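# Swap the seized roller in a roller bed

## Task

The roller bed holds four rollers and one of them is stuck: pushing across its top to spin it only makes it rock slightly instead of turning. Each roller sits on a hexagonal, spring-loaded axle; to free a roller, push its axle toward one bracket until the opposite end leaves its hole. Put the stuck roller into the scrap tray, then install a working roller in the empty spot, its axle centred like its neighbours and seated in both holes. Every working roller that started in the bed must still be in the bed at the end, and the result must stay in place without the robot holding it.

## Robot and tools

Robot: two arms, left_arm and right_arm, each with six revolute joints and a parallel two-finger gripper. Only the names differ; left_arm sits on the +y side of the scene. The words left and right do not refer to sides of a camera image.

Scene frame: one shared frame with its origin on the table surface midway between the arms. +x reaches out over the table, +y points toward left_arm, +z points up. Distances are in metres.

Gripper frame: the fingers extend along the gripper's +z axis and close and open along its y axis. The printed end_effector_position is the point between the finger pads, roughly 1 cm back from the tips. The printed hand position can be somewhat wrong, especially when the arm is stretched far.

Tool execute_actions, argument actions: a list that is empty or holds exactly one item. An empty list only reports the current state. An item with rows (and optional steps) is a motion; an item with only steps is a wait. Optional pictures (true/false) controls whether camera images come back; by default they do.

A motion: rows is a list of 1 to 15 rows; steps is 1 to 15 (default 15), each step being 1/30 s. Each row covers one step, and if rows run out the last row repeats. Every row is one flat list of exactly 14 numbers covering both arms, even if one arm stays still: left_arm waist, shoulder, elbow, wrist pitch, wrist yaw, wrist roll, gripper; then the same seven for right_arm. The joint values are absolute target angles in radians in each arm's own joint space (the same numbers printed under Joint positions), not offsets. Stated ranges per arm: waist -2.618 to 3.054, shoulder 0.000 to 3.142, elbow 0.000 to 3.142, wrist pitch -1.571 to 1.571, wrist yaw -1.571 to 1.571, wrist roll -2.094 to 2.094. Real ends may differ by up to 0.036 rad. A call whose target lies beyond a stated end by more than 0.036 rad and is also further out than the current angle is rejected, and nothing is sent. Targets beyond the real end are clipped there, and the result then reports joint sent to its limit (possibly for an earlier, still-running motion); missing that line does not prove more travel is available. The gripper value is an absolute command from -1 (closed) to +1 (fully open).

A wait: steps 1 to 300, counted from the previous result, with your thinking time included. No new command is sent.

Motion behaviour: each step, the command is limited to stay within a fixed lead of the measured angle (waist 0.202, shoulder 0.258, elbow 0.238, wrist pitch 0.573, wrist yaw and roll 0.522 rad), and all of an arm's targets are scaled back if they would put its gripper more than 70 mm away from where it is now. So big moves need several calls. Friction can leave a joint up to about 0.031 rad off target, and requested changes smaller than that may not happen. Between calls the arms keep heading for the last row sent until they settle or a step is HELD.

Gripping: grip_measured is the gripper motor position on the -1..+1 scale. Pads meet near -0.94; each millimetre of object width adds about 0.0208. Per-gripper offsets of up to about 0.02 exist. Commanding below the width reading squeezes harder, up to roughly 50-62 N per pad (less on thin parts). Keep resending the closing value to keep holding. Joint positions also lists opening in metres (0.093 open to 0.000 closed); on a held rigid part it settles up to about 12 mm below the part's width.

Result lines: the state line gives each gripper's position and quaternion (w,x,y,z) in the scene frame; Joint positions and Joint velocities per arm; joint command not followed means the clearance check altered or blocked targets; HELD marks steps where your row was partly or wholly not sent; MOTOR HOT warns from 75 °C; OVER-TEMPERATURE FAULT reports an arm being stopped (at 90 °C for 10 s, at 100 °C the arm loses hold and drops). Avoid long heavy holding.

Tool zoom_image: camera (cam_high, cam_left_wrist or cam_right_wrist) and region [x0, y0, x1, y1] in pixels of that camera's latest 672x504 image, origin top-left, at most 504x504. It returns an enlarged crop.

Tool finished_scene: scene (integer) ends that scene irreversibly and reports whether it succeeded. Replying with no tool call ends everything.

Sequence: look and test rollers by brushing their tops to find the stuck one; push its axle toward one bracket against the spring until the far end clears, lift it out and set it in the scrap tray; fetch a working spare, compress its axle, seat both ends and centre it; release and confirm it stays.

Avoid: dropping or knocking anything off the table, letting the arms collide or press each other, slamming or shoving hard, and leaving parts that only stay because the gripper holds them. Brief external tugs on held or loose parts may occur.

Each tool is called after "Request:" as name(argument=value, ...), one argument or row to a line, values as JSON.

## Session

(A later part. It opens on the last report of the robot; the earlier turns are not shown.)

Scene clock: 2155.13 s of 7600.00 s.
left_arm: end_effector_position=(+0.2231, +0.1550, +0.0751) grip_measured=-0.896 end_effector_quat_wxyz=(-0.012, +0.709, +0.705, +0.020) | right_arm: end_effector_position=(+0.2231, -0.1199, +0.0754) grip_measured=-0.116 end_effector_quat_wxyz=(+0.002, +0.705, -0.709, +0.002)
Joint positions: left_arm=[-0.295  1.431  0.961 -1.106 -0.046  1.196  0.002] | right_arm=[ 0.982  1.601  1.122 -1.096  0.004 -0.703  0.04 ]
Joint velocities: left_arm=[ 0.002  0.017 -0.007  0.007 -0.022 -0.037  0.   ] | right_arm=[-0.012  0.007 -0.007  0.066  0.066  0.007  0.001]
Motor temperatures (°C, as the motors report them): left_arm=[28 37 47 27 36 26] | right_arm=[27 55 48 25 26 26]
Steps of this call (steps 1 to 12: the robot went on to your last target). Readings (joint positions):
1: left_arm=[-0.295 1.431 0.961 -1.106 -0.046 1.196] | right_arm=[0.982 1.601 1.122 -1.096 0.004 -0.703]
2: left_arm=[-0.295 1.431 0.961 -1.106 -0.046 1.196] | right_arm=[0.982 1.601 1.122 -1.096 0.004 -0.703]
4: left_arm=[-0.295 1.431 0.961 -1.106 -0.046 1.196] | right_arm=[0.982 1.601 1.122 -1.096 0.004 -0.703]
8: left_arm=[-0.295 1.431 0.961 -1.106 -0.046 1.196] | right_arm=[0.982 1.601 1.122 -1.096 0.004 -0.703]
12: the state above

Request:
execute_actions(
  actions=[
    {"rows":[[-0.291,1.436,0.985,-1.123,-0.11,1.195,-1,0.978,1.57,1.114,-1.088,-0.008,-0.708,-0.3],[-0.293,1.434,0.98,-1.117,-0.09,1.195,-1,0.978,1.57,1.114,-1.088,-0.008,-0.708,-0.3],[-0.295,1.432,0.975,-1.111,-0.07,1.195,-1,0.978,1.57,1.114,-1.088,-0.008,-0.708,-0.3],[-0.295,1.431,0.97,-1.106,-0.05,1.195,-1,0.978,1.57,1.114,-1.088,-0.008,-0.708,-0.3],[-0.295,1.431,0.97,-1.106,-0.046,1.195,-0.9,0.978,1.57,1.114,-1.088,-0.008,-0.708,-0.3],[-0.295,1.431,0.97,-1.106,-0.046,1.195,-0.85,0.978,1.57,1.114,-1.088,-0.008,-0.708,-0.3],[-0.295,1.431,0.97,-1.106,-0.046,1.195,-0.8,0.978,1.57,1.114,-1.088,-0.008,-0.708,-0.3],[-0.295,1.431,0.97,-1.106,-0.046,1.195,-0.75,0.978,1.57,1.114,-1.088,-0.008,-0.708,-0.3],[-0.295,1.431,0.97,-1.106,-0.046,1.195,-0.7,0.978,1.57,1.114,-1.088,-0.008,-0.708,-0.3],[-0.295,1.431,0.97,-1.106,-0.046,1.195,-0.6,0.978,1.57,1.114,-1.088,-0.008,-0.708,-0.3],[-0.295,1.431,0.97,-1.106,-0.046,1.195,-0.5,0.978,1.57,1.114,-1.088,-0.008,-0.708,-0.3]],"steps":15},
  ],
)

Request:
zoom_image(
  camera="cam_high",
  region=[220, 370, 340, 440],
)

Scene clock: 2174.77 s of 7600.00 s.
left_arm: end_effector_position=(+0.2237, +0.1503, +0.0749) grip_measured=-0.503 end_effector_quat_wxyz=(-0.004, +0.711, +0.703, +0.013) | right_arm: end_effector_position=(+0.2229, -0.1202, +0.0754) grip_measured=-0.116 end_effector_quat_wxyz=(+0.002, +0.704, -0.710, +0.002)
Joint positions: left_arm=[-0.299  1.431  0.961 -1.096 -0.027  1.196  0.021] | right_arm=[ 0.981  1.601  1.122 -1.097  0.004 -0.703  0.04 ]
Joint velocities: left_arm=[-0.007  0.007  0.007 -0.022 -0.095  0.022 -0.   ] | right_arm=[ 0.002 -0.002 -0.007  0.007 -0.007 -0.051 -0.   ]
Motor temperatures (°C, as the motors report them): left_arm=[28 36 48 27 33 26] | right_arm=[27 55 47 25 26 26]
Steps of this call (steps 1 to 15: the robot went on to your last target; steps 16 to 90: nothing new was sent; then 16.13 s passed at rest; steps 91 to 105: all 15 steps of this action). Readings (joint positions):
91: left_arm=[-0.295 1.431 0.961 -1.105 -0.045 1.196] | right_arm=[0.982 1.601 1.122 -1.096 0.004 -0.703]
92: left_arm=[-0.295 1.431 0.961 -1.104 -0.042 1.196] | right_arm=[0.982 1.601 1.122 -1.096 0.004 -0.703]
94: left_arm=[-0.295 1.431 0.961 -1.103 -0.038 1.196] | right_arm=[0.982 1.601 1.122 -1.096 0.004 -0.703]
98: left_arm=[-0.298 1.431 0.961 -1.094 -0.010 1.196] | right_arm=[0.982 1.601 1.122 -1.096 0.004 -0.703]
105: the state above

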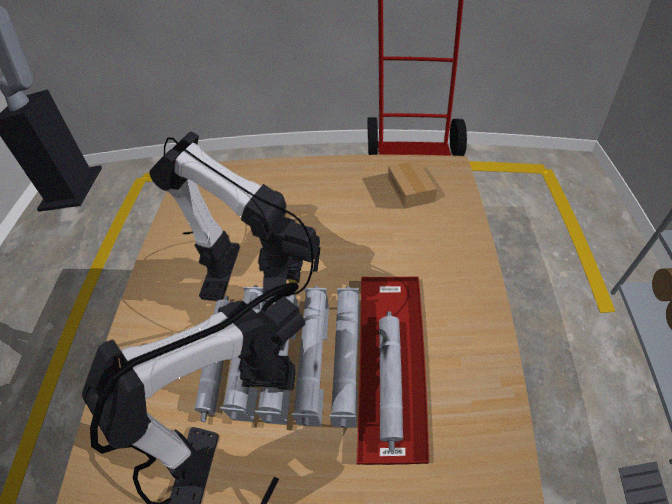

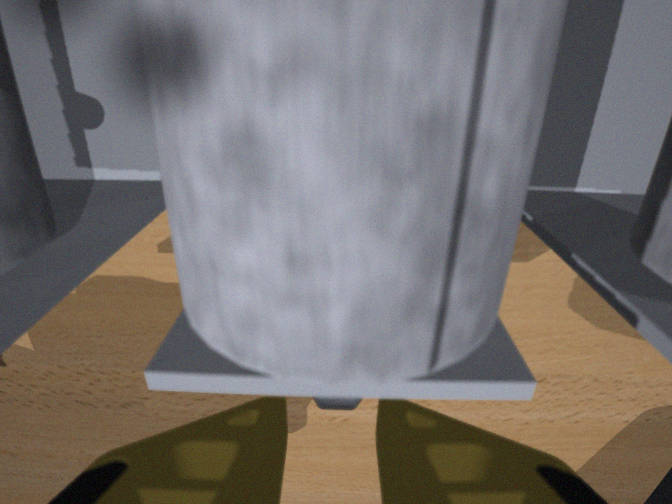

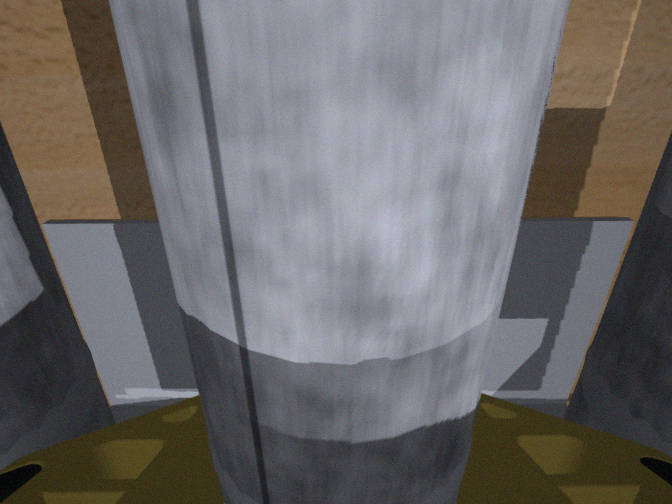

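Region (220, 370, 340, 440) of cam_high's 672x504 image, scaled by 4.200, with more detail than that image has; it fills the top 294 rows of this view, and the rest is white.

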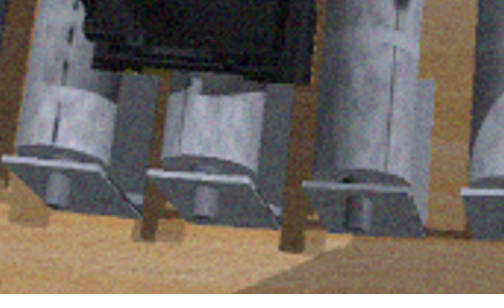

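Request:
execute_actions(
  actions=[
    {"rows":[[-0.295,1.425,1.0,-1.12,-0.03,1.195,-0.5,0.976,1.575,1.12,-1.1,0.005,-0.708,-0.3],[-0.293,1.42,1.02,-1.14,-0.03,1.195,-0.5,0.974,1.575,1.125,-1.106,0.01,-0.708,-0.3],[-0.291,1.415,1.04,-1.16,-0.03,1.195,-0.5,0.972,1.575,1.13,-1.112,0.015,-0.708,-0.3],[-0.289,1.41,1.06,-1.18,-0.03,1.195,-0.5,0.97,1.575,1.13,-1.118,0.02,-0.708,-0.3],[-0.287,1.405,1.08,-1.2,-0.03,1.195,-0.5,0.968,1.575,1.13,-1.122,0.025,-0.708,-0.3],[-0.285,1.4,1.1,-1.22,-0.03,1.195,-0.5,0.968,1.575,1.13,-1.122,0.025,-0.708,-0.3],[-0.283,1.397,1.12,-1.24,-0.03,1.195,-0.5,0.968,1.575,1.13,-1.122,0.025,-0.708,-0.3],[-0.281,1.394,1.14,-1.26,-0.03,1.195,-0.5,0.968,1.575,1.13,-1.122,0.025,-0.708,-0.3],[-0.279,1.391,1.16,-1.28,-0.03,1.195,-0.5,0.968,1.575,1.13,-1.122,0.025,-0.708,-0.3],[-0.277,1.388,1.18,-1.3,-0.03,1.195,-0.5,0.968,1.575,1.13,-1.122,0.025,-0.708,-0.3],[-0.275,1.385,1.2,-1.32,-0.03,1.195,-0.5,0.968,1.575,1.13,-1.122,0.025,-0.708,-0.3],[-0.273,1.382,1.22,-1.34,-0.03,1.195,-0.5,0.968,1.575,1.13,-1.122,0.025,-0.708,-0.3],[-0.271,1.38,1.24,-1.36,-0.03,1.195,-0.5,0.968,1.575,1.13,-1.122,0.025,-0.708,-0.3]],"steps":15},
  ],
  pictures=false,
)

Request:
execute_actions(
  actions=[
    {"steps":10},
  ],
)

Scene clock: 2195.63 s of 7600.00 s.
left_arm: end_effector_position=(+0.2429, +0.1492, +0.1472) grip_measured=-0.503 end_effector_quat_wxyz=(+0.036, +0.703, +0.710, +0.036) | right_arm: end_effector_position=(+0.2230, -0.1207, +0.0754) grip_measured=-0.116 end_effector_quat_wxyz=(+0.003, +0.704, -0.710, +0.003)
Joint positions: left_arm=[-0.281  1.393  1.213 -1.295 -0.037  1.196  0.021] | right_arm=[ 0.98   1.601  1.122 -1.099  0.005 -0.703  0.04 ]
Joint velocities: left_arm=[ 0.022 -0.11   0.256 -0.271  0.051 -0.037  0.001] | right_arm=[-0.002 -0.007 -0.007 -0.022  0.037  0.051  0.   ]
Motor temperatures (°C, as the motors report them): left_arm=[27 36 47 27 31 26] | right_arm=[27 55 47 25 26 26]
Steps of this call (steps 1 to 15: the robot went on to your last target; steps 16 to 90: nothing new was sent; then 17.37 s passed at rest; steps 91 to 105: all 15 steps of this action). Readings (joint positions):
91: left_arm=[-0.299 1.431 0.962 -1.099 -0.037 1.196] | right_arm=[0.981 1.601 1.122 -1.097 0.004 -0.703]
92: left_arm=[-0.299 1.431 0.969 -1.107 -0.037 1.196] | right_arm=[0.981 1.601 1.122 -1.098 0.004 -0.703]
94: left_arm=[-0.299 1.431 0.997 -1.131 -0.037 1.196] | right_arm=[0.981 1.601 1.122 -1.099 0.005 -0.703]
98: left_arm=[-0.295 1.420 1.081 -1.184 -0.037 1.196] | right_arm=[0.980 1.601 1.122 -1.099 0.005 -0.703]
105: the state above

Scene clock: 2195.97 s of 7600.00 s.
left_arm: end_effector_position=(+0.2331, +0.1531, +0.1497) grip_measured=-0.503 end_effector_quat_wxyz=(+0.019, +0.703, +0.710, +0.028) | right_arm: end_effector_position=(+0.2230, -0.1207, +0.0754) grip_measured=-0.116 end_effector_quat_wxyz=(+0.003, +0.704, -0.710, +0.003)
Joint positions: left_arm=[-0.28   1.388  1.222 -1.346 -0.037  1.196  0.021] | right_arm=[ 0.98   1.601  1.122 -1.099  0.005 -0.703  0.04 ]
Joint velocities: left_arm=[-0.002  0.017 -0.002  0.037 -0.051  0.081 -0.   ] | right_arm=[ 0.002  0.012 -0.002 -0.022 -0.037 -0.007 -0.   ]
Motor temperatures (°C, as the motors report them): left_arm=[27 36 47 27 31 26] | right_arm=[27 55 47 25 26 26]
Steps of this call (steps 1 to 10: the robot went on to your last target). Readings (joint positions):
1: left_arm=[-0.280 1.390 1.219 -1.304 -0.037 1.196] | right_arm=[0.980 1.601 1.122 -1.099 0.005 -0.703]
2: left_arm=[-0.280 1.389 1.222 -1.312 -0.037 1.196] | right_arm=[0.980 1.601 1.122 -1.099 0.005 -0.703]
4: left_arm=[-0.280 1.388 1.222 -1.327 -0.037 1.196] | right_arm=[0.980 1.601 1.122 -1.099 0.005 -0.703]
8: left_arm=[-0.280 1.388 1.222 -1.343 -0.037 1.196] | right_arm=[0.980 1.601 1.122 -1.099 0.005 -0.703]
10: the state above

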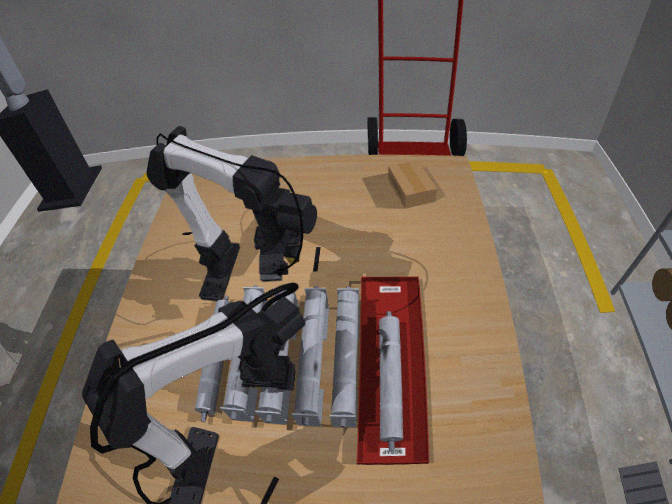

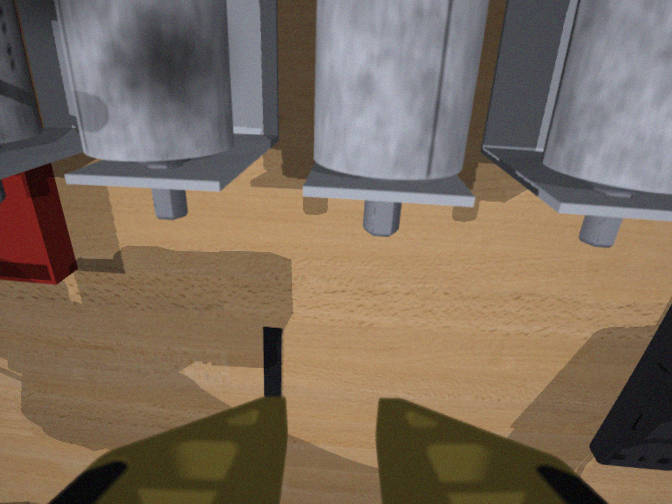

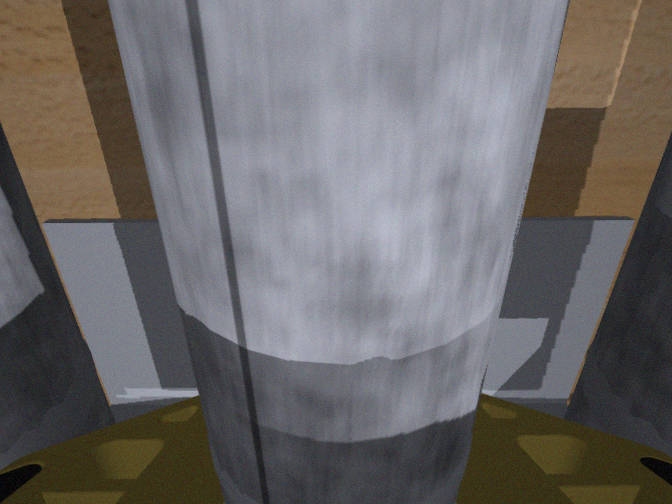

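Request:
execute_actions(
  actions=[
    {"rows":[[-0.271,1.38,1.24,-1.36,-0.03,1.195,-0.5,0.967,1.572,1.13,-1.125,0.028,-0.71,-0.3],[-0.271,1.38,1.24,-1.36,-0.03,1.195,-0.5,0.966,1.57,1.13,-1.128,0.031,-0.71,-0.3],[-0.271,1.38,1.24,-1.36,-0.03,1.195,-0.5,0.965,1.568,1.13,-1.131,0.034,-0.71,-0.3],[-0.271,1.38,1.24,-1.36,-0.03,1.195,-0.5,0.964,1.566,1.13,-1.134,0.037,-0.71,-0.3],[-0.271,1.38,1.24,-1.36,-0.03,1.195,-0.5,0.963,1.564,1.13,-1.137,0.04,-0.71,-0.3],[-0.271,1.38,1.24,-1.36,-0.03,1.195,-0.5,0.962,1.562,1.13,-1.14,0.043,-0.71,-0.3]],"steps":15},
  ],
)

Scene clock: 2206.40 s of 7600.00 s.
left_arm: end_effector_position=(+0.2319, +0.1535, +0.1497) grip_measured=-0.503 end_effector_quat_wxyz=(+0.017, +0.703, +0.710, +0.027) | right_arm: end_effector_position=(+0.2231, -0.1211, +0.0754) grip_measured=-0.116 end_effector_quat_wxyz=(+0.004, +0.704, -0.710, +0.003)
Joint positions: left_arm=[-0.28   1.388  1.222 -1.352 -0.037  1.196  0.021] | right_arm=[ 0.979  1.601  1.122 -1.1    0.005 -0.704  0.04 ]
Joint velocities: left_arm=[-0.012  0.007  0.007 -0.066 -0.022 -0.022 -0.001] | right_arm=[-0.007 -0.002 -0.012  0.051 -0.007  0.022 -0.001]
Motor temperatures (°C, as the motors report them): left_arm=[27 36 48 27 31 26] | right_arm=[27 55 47 25 26 26]
Steps of this call (steps 1 to 30: the robot went on to your last target; steps 31 to 90: nothing new was sent; then 6.93 s passed at rest; steps 91 to 105: all 15 steps of this action). Readings (joint positions):
91: left_arm=[-0.280 1.388 1.222 -1.351 -0.037 1.196] | right_arm=[0.980 1.601 1.122 -1.099 0.005 -0.703]
92: left_arm=[-0.280 1.388 1.222 -1.351 -0.037 1.196] | right_arm=[0.980 1.601 1.122 -1.099 0.005 -0.703]
94: left_arm=[-0.280 1.388 1.222 -1.352 -0.037 1.196] | right_arm=[0.980 1.601 1.122 -1.099 0.005 -0.703]
98: left_arm=[-0.280 1.388 1.222 -1.352 -0.037 1.196] | right_arm=[0.979 1.601 1.122 -1.100 0.005 -0.704]
105: the state above

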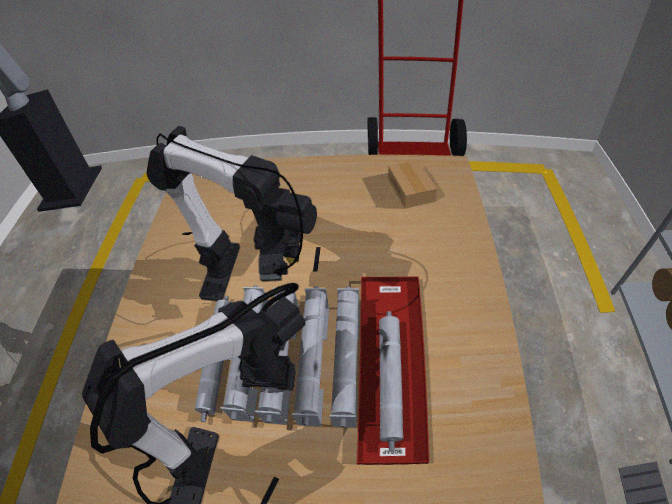

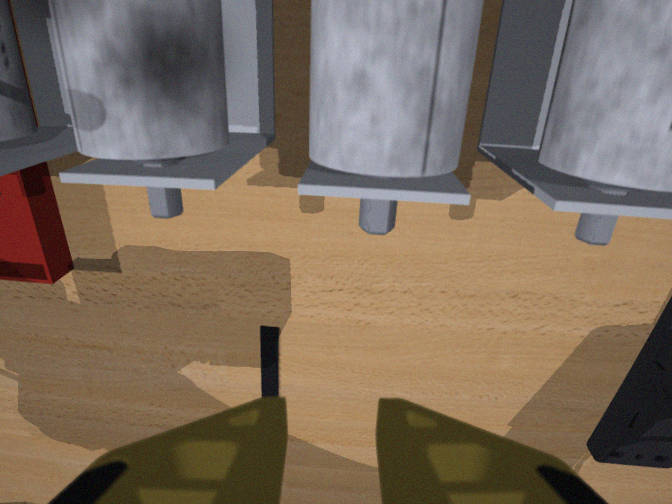

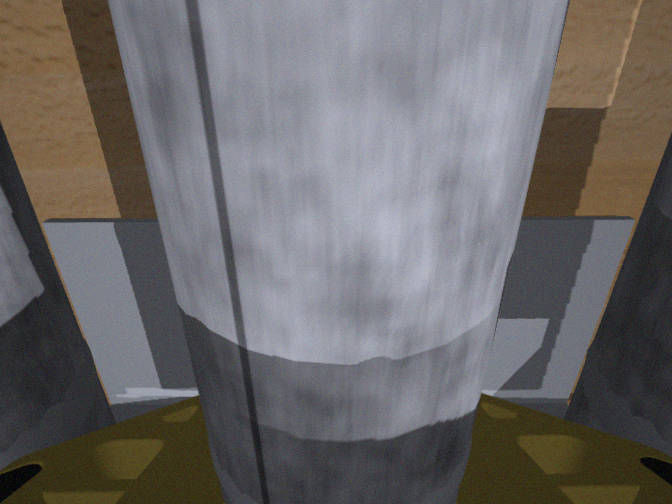

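Request:
execute_actions(
  actions=[
    {"rows":[[-0.271,1.38,1.24,-1.36,-0.03,1.195,-0.5,0.964,1.561,1.122,-1.13,0.035,-0.712,-0.3],[-0.271,1.38,1.24,-1.36,-0.03,1.195,-0.5,0.964,1.56,1.116,-1.12,0.025,-0.712,-0.3],[-0.271,1.38,1.24,-1.36,-0.03,1.195,-0.5,0.964,1.559,1.114,-1.115,0.02,-0.712,-0.3],[-0.271,1.38,1.24,-1.36,-0.03,1.195,-0.5,0.964,1.558,1.112,-1.115,0.02,-0.712,-0.3],[-0.271,1.38,1.24,-1.36,-0.03,1.195,-0.5,0.964,1.557,1.11,-1.115,0.02,-0.712,-0.3],[-0.271,1.38,1.24,-1.36,-0.03,1.195,-0.5,0.964,1.556,1.108,-1.115,0.02,-0.712,-0.3]],"steps":15},
  ],
)

Scene clock: 2217.80 s of 7600.00 s.
left_arm: end_effector_position=(+0.2319, +0.1535, +0.1497) grip_measured=-0.503 end_effector_quat_wxyz=(+0.017, +0.703, +0.710, +0.027) | right_arm: end_effector_position=(+0.2229, -0.1220, +0.0760) grip_measured=-0.116 end_effector_quat_wxyz=(+0.002, +0.704, -0.710, +0.002)
Joint positions: left_arm=[-0.28   1.388  1.222 -1.352 -0.037  1.196  0.021] | right_arm=[ 0.977  1.593  1.117 -1.098  0.003 -0.707  0.04 ]
Joint velocities: left_arm=[ 0.002 -0.012 -0.007 -0.037 -0.037 -0.037 -0.001] | right_arm=[-0.007 -0.007  0.012  0.022  0.081 -0.022 -0.001]
Motor temperatures (°C, as the motors report them): left_arm=[27 36 48 27 30 26] | right_arm=[27 55 48 25 26 26]
Steps of this call (steps 1 to 15: the robot went on to your last target; steps 16 to 90: nothing new was sent; then 7.90 s passed at rest; steps 91 to 105: all 15 steps of this action). Readings (joint positions):
91: left_arm=[-0.280 1.388 1.222 -1.352 -0.037 1.196] | right_arm=[0.979 1.601 1.122 -1.100 0.004 -0.704]
92: left_arm=[-0.280 1.388 1.222 -1.352 -0.037 1.196] | right_arm=[0.979 1.601 1.122 -1.100 0.004 -0.704]
94: left_arm=[-0.280 1.388 1.222 -1.352 -0.037 1.196] | right_arm=[0.979 1.600 1.122 -1.099 0.003 -0.704]
98: left_arm=[-0.280 1.388 1.222 -1.352 -0.037 1.196] | right_arm=[0.978 1.595 1.119 -1.098 0.003 -0.705]
105: the state above

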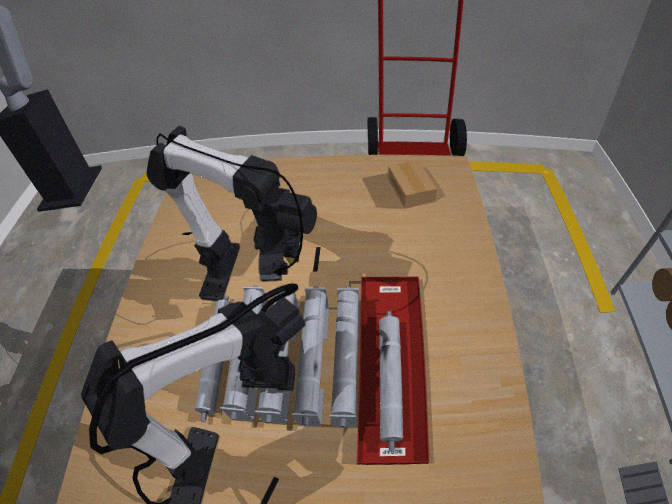

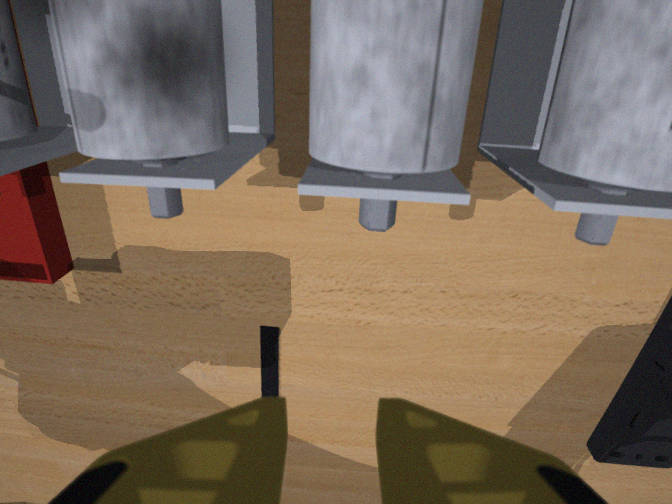

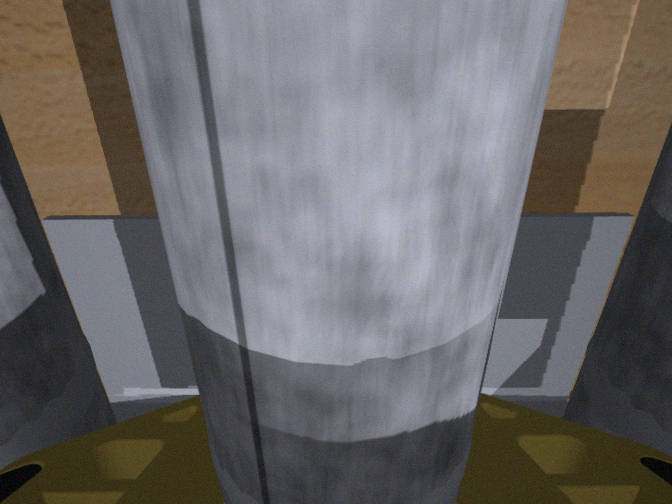

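Request:
execute_actions(
  actions=[
    {"rows":[[-0.271,1.38,1.24,-1.36,-0.03,1.195,-0.5,0.972,1.575,1.115,-1.105,0.01,-0.708,-0.15],[-0.271,1.38,1.24,-1.36,-0.03,1.195,-0.5,0.977,1.588,1.12,-1.098,0.003,-0.707,-0.08],[-0.271,1.38,1.24,-1.36,-0.03,1.195,-0.5,0.977,1.59,1.12,-1.098,0.003,-0.707,-0.02],[-0.271,1.38,1.24,-1.36,-0.03,1.195,-0.5,0.977,1.59,1.12,-1.098,0.003,-0.707,0.04],[-0.271,1.38,1.24,-1.36,-0.03,1.195,-0.5,0.977,1.59,1.12,-1.098,0.003,-0.707,0.09],[-0.271,1.38,1.24,-1.36,-0.03,1.195,-0.5,0.977,1.59,1.12,-1.098,0.003,-0.707,0.14],[-0.271,1.38,1.24,-1.36,-0.03,1.195,-0.5,0.977,1.59,1.12,-1.098,0.003,-0.707,0.14],[-0.271,1.38,1.24,-1.36,-0.03,1.195,-0.5,0.977,1.59,1.12,-1.09,0.012,-0.707,0.14],[-0.271,1.38,1.24,-1.36,-0.03,1.195,-0.5,0.977,1.59,1.12,-1.082,0.02,-0.707,0.14],[-0.271,1.38,1.24,-1.36,-0.03,1.195,-0.5,0.977,1.59,1.13,-1.076,0.028,-0.707,0.14],[-0.271,1.38,1.24,-1.36,-0.03,1.195,-0.5,0.977,1.59,1.14,-1.07,0.036,-0.707,0.14]],"steps":15},
  ],
  pictures=false,
)

Request:
execute_actions(
  actions=[
    {"rows":[[-0.271,1.38,1.24,-1.36,-0.03,1.195,-0.5,0.977,1.59,1.15,-1.085,0.036,-0.707,0.14],[-0.271,1.38,1.24,-1.36,-0.03,1.195,-0.5,0.977,1.588,1.157,-1.098,0.036,-0.707,0.14],[-0.271,1.38,1.24,-1.36,-0.03,1.195,-0.5,0.977,1.586,1.164,-1.108,0.036,-0.707,0.14],[-0.271,1.38,1.24,-1.36,-0.03,1.195,-0.5,0.977,1.584,1.171,-1.116,0.036,-0.707,0.14],[-0.271,1.38,1.24,-1.36,-0.03,1.195,-0.5,0.977,1.582,1.178,-1.124,0.036,-0.707,0.14],[-0.271,1.38,1.24,-1.36,-0.03,1.195,-0.5,0.977,1.58,1.185,-1.132,0.036,-0.707,0.14],[-0.271,1.38,1.24,-1.36,-0.03,1.195,-0.5,0.977,1.578,1.192,-1.14,0.036,-0.707,0.14],[-0.271,1.38,1.24,-1.36,-0.03,1.195,-0.5,0.977,1.576,1.199,-1.148,0.036,-0.707,0.14],[-0.271,1.38,1.24,-1.36,-0.03,1.195,-0.5,0.977,1.574,1.206,-1.156,0.036,-0.707,0.14],[-0.271,1.38,1.24,-1.36,-0.03,1.195,-0.5,0.977,1.573,1.213,-1.164,0.036,-0.707,0.14],[-0.271,1.38,1.24,-1.36,-0.03,1.195,-0.5,0.977,1.572,1.22,-1.172,0.036,-0.707,0.14],[-0.271,1.38,1.24,-1.36,-0.03,1.195,-0.5,0.977,1.571,1.227,-1.18,0.036,-0.707,0.14],[-0.271,1.38,1.24,-1.36,-0.03,1.195,-0.5,0.977,1.57,1.234,-1.188,0.036,-0.707,0.14],[-0.271,1.38,1.24,-1.36,-0.03,1.195,-0.5,0.977,1.569,1.241,-1.196,0.036,-0.707,0.14],[-0.271,1.38,1.24,-1.36,-0.03,1.195,-0.5,0.977,1.568,1.248,-1.204,0.036,-0.707,0.14]],"steps":15},
  ],
)

Scene clock: 2250.80 s of 7600.00 s.
left_arm: end_effector_position=(+0.2319, +0.1535, +0.1497) grip_measured=-0.503 end_effector_quat_wxyz=(+0.017, +0.703, +0.710, +0.027) | right_arm: end_effector_position=(+0.2245, -0.1222, +0.0760) grip_measured=+0.139 end_effector_quat_wxyz=(-0.000, +0.704, -0.710, +0.005)
Joint positions: left_arm=[-0.28   1.388  1.222 -1.352 -0.037  1.196  0.021] | right_arm=[ 0.977  1.593  1.117 -1.094  0.011 -0.707  0.052]
Joint velocities: left_arm=[-0.012  0.017 -0.002 -0.022 -0.037 -0.022 -0.   ] | right_arm=[-0.012  0.002  0.002 -0.037 -0.022 -0.022 -0.   ]
Motor temperatures (°C, as the motors report them): left_arm=[27 36 48 27 29 26] | right_arm=[27 56 47 25 26 26]
Steps of this call (steps 1 to 15: the robot went on to your last target; steps 16 to 90: nothing new was sent; then 29.50 s passed at rest; steps 91 to 105: all 15 steps of this action). Readings (joint positions):
91: left_arm=[-0.280 1.388 1.222 -1.352 -0.037 1.196] | right_arm=[0.977 1.593 1.117 -1.098 0.003 -0.707]
92: left_arm=[-0.280 1.388 1.222 -1.352 -0.037 1.196] | right_arm=[0.977 1.593 1.117 -1.097 0.003 -0.707]
94: left_arm=[-0.280 1.388 1.222 -1.352 -0.037 1.196] | right_arm=[0.977 1.593 1.117 -1.097 0.003 -0.707]
98: left_arm=[-0.280 1.388 1.222 -1.352 -0.037 1.196] | right_arm=[0.977 1.593 1.117 -1.097 0.003 -0.707]
105: the state above

Scene clock: 2251.30 s of 7600.00 s.
left_arm: end_effector_position=(+0.2319, +0.1535, +0.1497) grip_measured=-0.503 end_effector_quat_wxyz=(+0.017, +0.703, +0.710, +0.027) | right_arm: end_effector_position=(+0.2284, -0.1194, +0.0979) grip_measured=+0.139 end_effector_quat_wxyz=(-0.001, +0.704, -0.710, +0.009)
Joint positions: left_arm=[-0.28   1.388  1.222 -1.352 -0.037  1.196  0.021] | right_arm=[ 0.977  1.593  1.205 -1.181  0.017 -0.707  0.052]
Joint velocities: left_arm=[ 0.002 -0.017 -0.007 -0.066  0.007 -0.037 -0.001] | right_arm=[-0.002 -0.012  0.232 -0.168  0.007  0.066 -0.   ]
Motor temperatures (°C, as the motors report them): left_arm=[27 36 48 27 29 26] | right_arm=[27 56 47 25 26 26]
Steps of this call (steps 1 to 15: all 15 steps of this action). Readings (joint positions):
1: left_arm=[-0.280 1.388 1.222 -1.352 -0.037 1.196] | right_arm=[0.977 1.593 1.117 -1.094 0.011 -0.707]
2: left_arm=[-0.280 1.388 1.222 -1.352 -0.037 1.196] | right_arm=[0.977 1.593 1.117 -1.094 0.011 -0.707]
4: left_arm=[-0.280 1.388 1.222 -1.352 -0.037 1.196] | right_arm=[0.977 1.593 1.124 -1.102 0.012 -0.707]
8: left_arm=[-0.280 1.388 1.222 -1.352 -0.037 1.196] | right_arm=[0.977 1.593 1.152 -1.135 0.012 -0.707]
15: the state above

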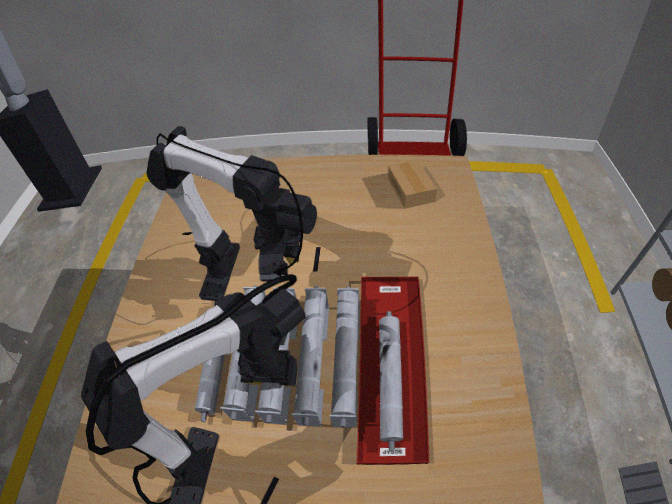

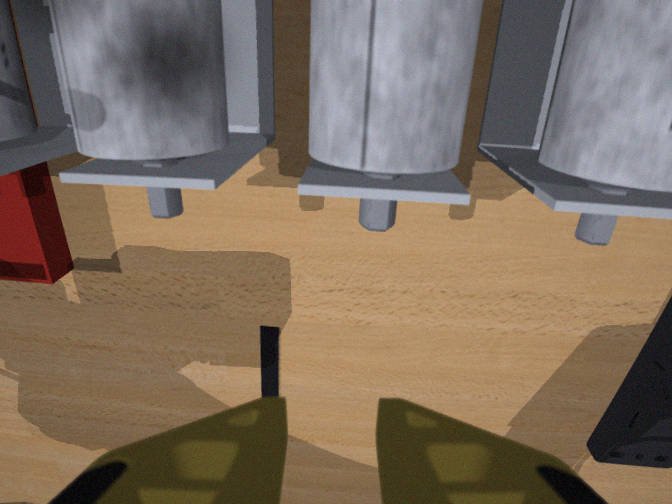

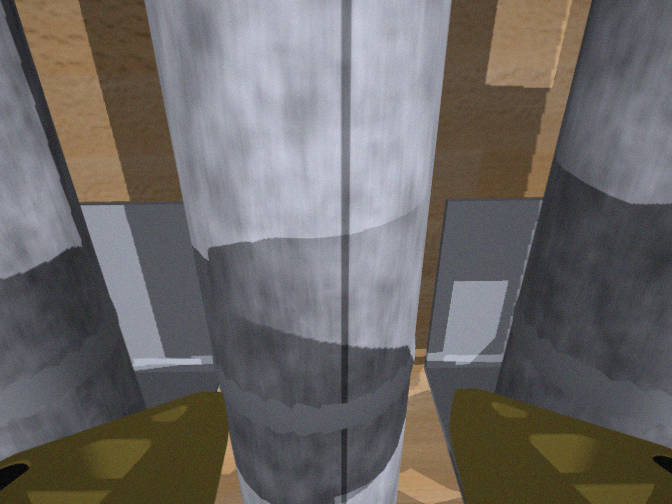

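The roller turns freely. Lift clear.

Request:
execute_actions(
  actions=[
    {"rows":[[-0.271,1.38,1.24,-1.36,-0.03,1.195,-0.5,0.977,1.567,1.26,-1.225,0.03,-0.707,0.14],[-0.271,1.38,1.24,-1.36,-0.03,1.195,-0.5,0.977,1.566,1.272,-1.24,0.025,-0.707,0.14],[-0.271,1.38,1.24,-1.36,-0.03,1.195,-0.5,0.977,1.565,1.284,-1.255,0.02,-0.707,0.14],[-0.271,1.38,1.24,-1.36,-0.03,1.195,-0.5,0.977,1.564,1.296,-1.27,0.015,-0.707,0.14],[-0.271,1.38,1.24,-1.36,-0.03,1.195,-0.5,0.977,1.563,1.308,-1.285,0.01,-0.707,0.14],[-0.271,1.38,1.24,-1.36,-0.03,1.195,-0.5,0.977,1.562,1.32,-1.3,0.01,-0.707,0.14],[-0.271,1.38,1.24,-1.36,-0.03,1.195,-0.5,0.977,1.561,1.332,-1.313,0.01,-0.707,0.14],[-0.271,1.38,1.24,-1.36,-0.03,1.195,-0.5,0.977,1.56,1.344,-1.326,0.01,-0.707,0.14],[-0.271,1.38,1.24,-1.36,-0.03,1.195,-0.5,0.977,1.56,1.356,-1.339,0.01,-0.707,0.14],[-0.271,1.38,1.24,-1.36,-0.03,1.195,-0.5,0.977,1.56,1.368,-1.352,0.01,-0.707,0.14],[-0.271,1.38,1.24,-1.36,-0.03,1.195,-0.5,0.977,1.56,1.38,-1.365,0.01,-0.707,0.14]],"steps":15},
  ],
)

Scene clock: 2263.97 s of 7600.00 s.
left_arm: end_effector_position=(+0.2319, +0.1535, +0.1497) grip_measured=-0.503 end_effector_quat_wxyz=(+0.017, +0.703, +0.710, +0.027) | right_arm: end_effector_position=(+0.2310, -0.1181, +0.1395) grip_measured=+0.139 end_effector_quat_wxyz=(-0.010, +0.704, -0.710, +0.011)
Joint positions: left_arm=[-0.28   1.388  1.222 -1.352 -0.037  1.196  0.021] | right_arm=[ 0.977  1.578  1.355 -1.33   0.024 -0.707  0.052]
Joint velocities: left_arm=[-0.002  0.017 -0.017 -0.022 -0.037  0.022  0.   ] | right_arm=[-0.007 -0.007  0.012 -0.125  0.037  0.066  0.   ]
Motor temperatures (°C, as the motors report them): left_arm=[27 36 48 27 29 26] | right_arm=[27 55 49 25 26 26]
Steps of this call (steps 1 to 30: the robot went on to your last target; steps 31 to 90: nothing new was sent; then 9.17 s passed at rest; steps 91 to 105: all 15 steps of this action). Readings (joint positions):
91: left_arm=[-0.280 1.388 1.222 -1.352 -0.037 1.196] | right_arm=[0.977 1.593 1.222 -1.195 0.024 -0.707]
92: left_arm=[-0.280 1.388 1.222 -1.352 -0.037 1.196] | right_arm=[0.977 1.593 1.225 -1.202 0.024 -0.707]
94: left_arm=[-0.280 1.388 1.222 -1.352 -0.037 1.196] | right_arm=[0.977 1.593 1.242 -1.223 0.024 -0.707]
98: left_arm=[-0.280 1.388 1.222 -1.352 -0.037 1.196] | right_arm=[0.977 1.591 1.295 -1.265 0.024 -0.707]
105: the state above

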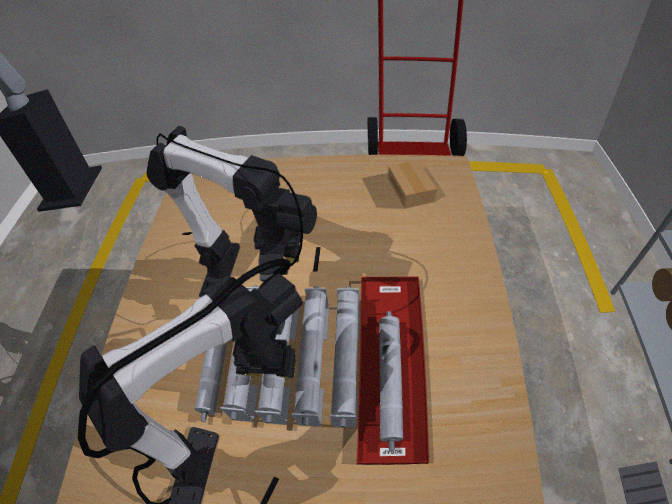

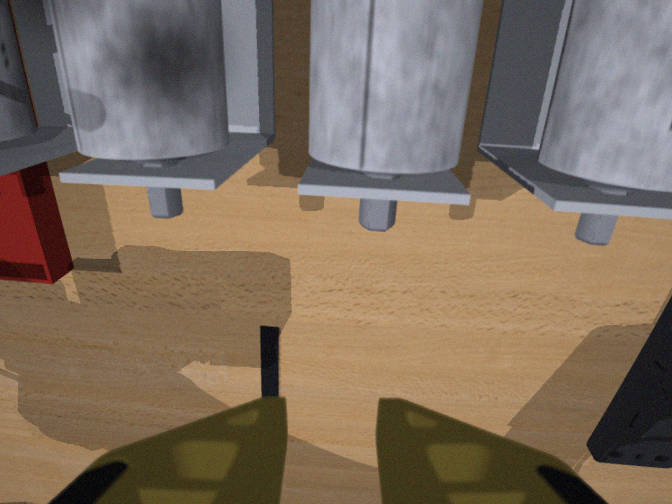

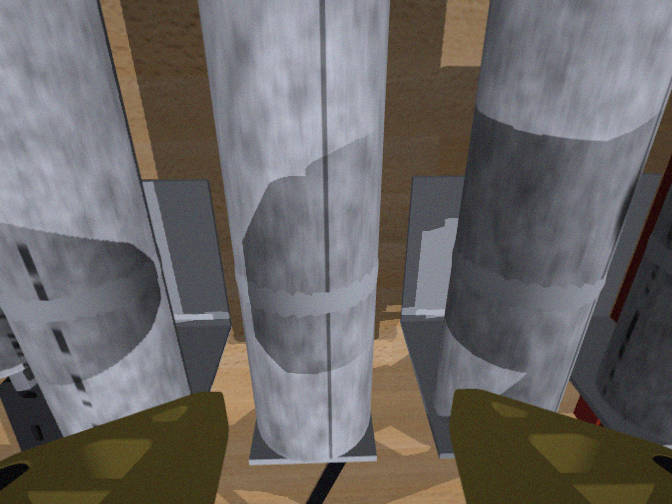

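Request:
finished_scene(
  scene=2,
)

The scene is finished: the task was done.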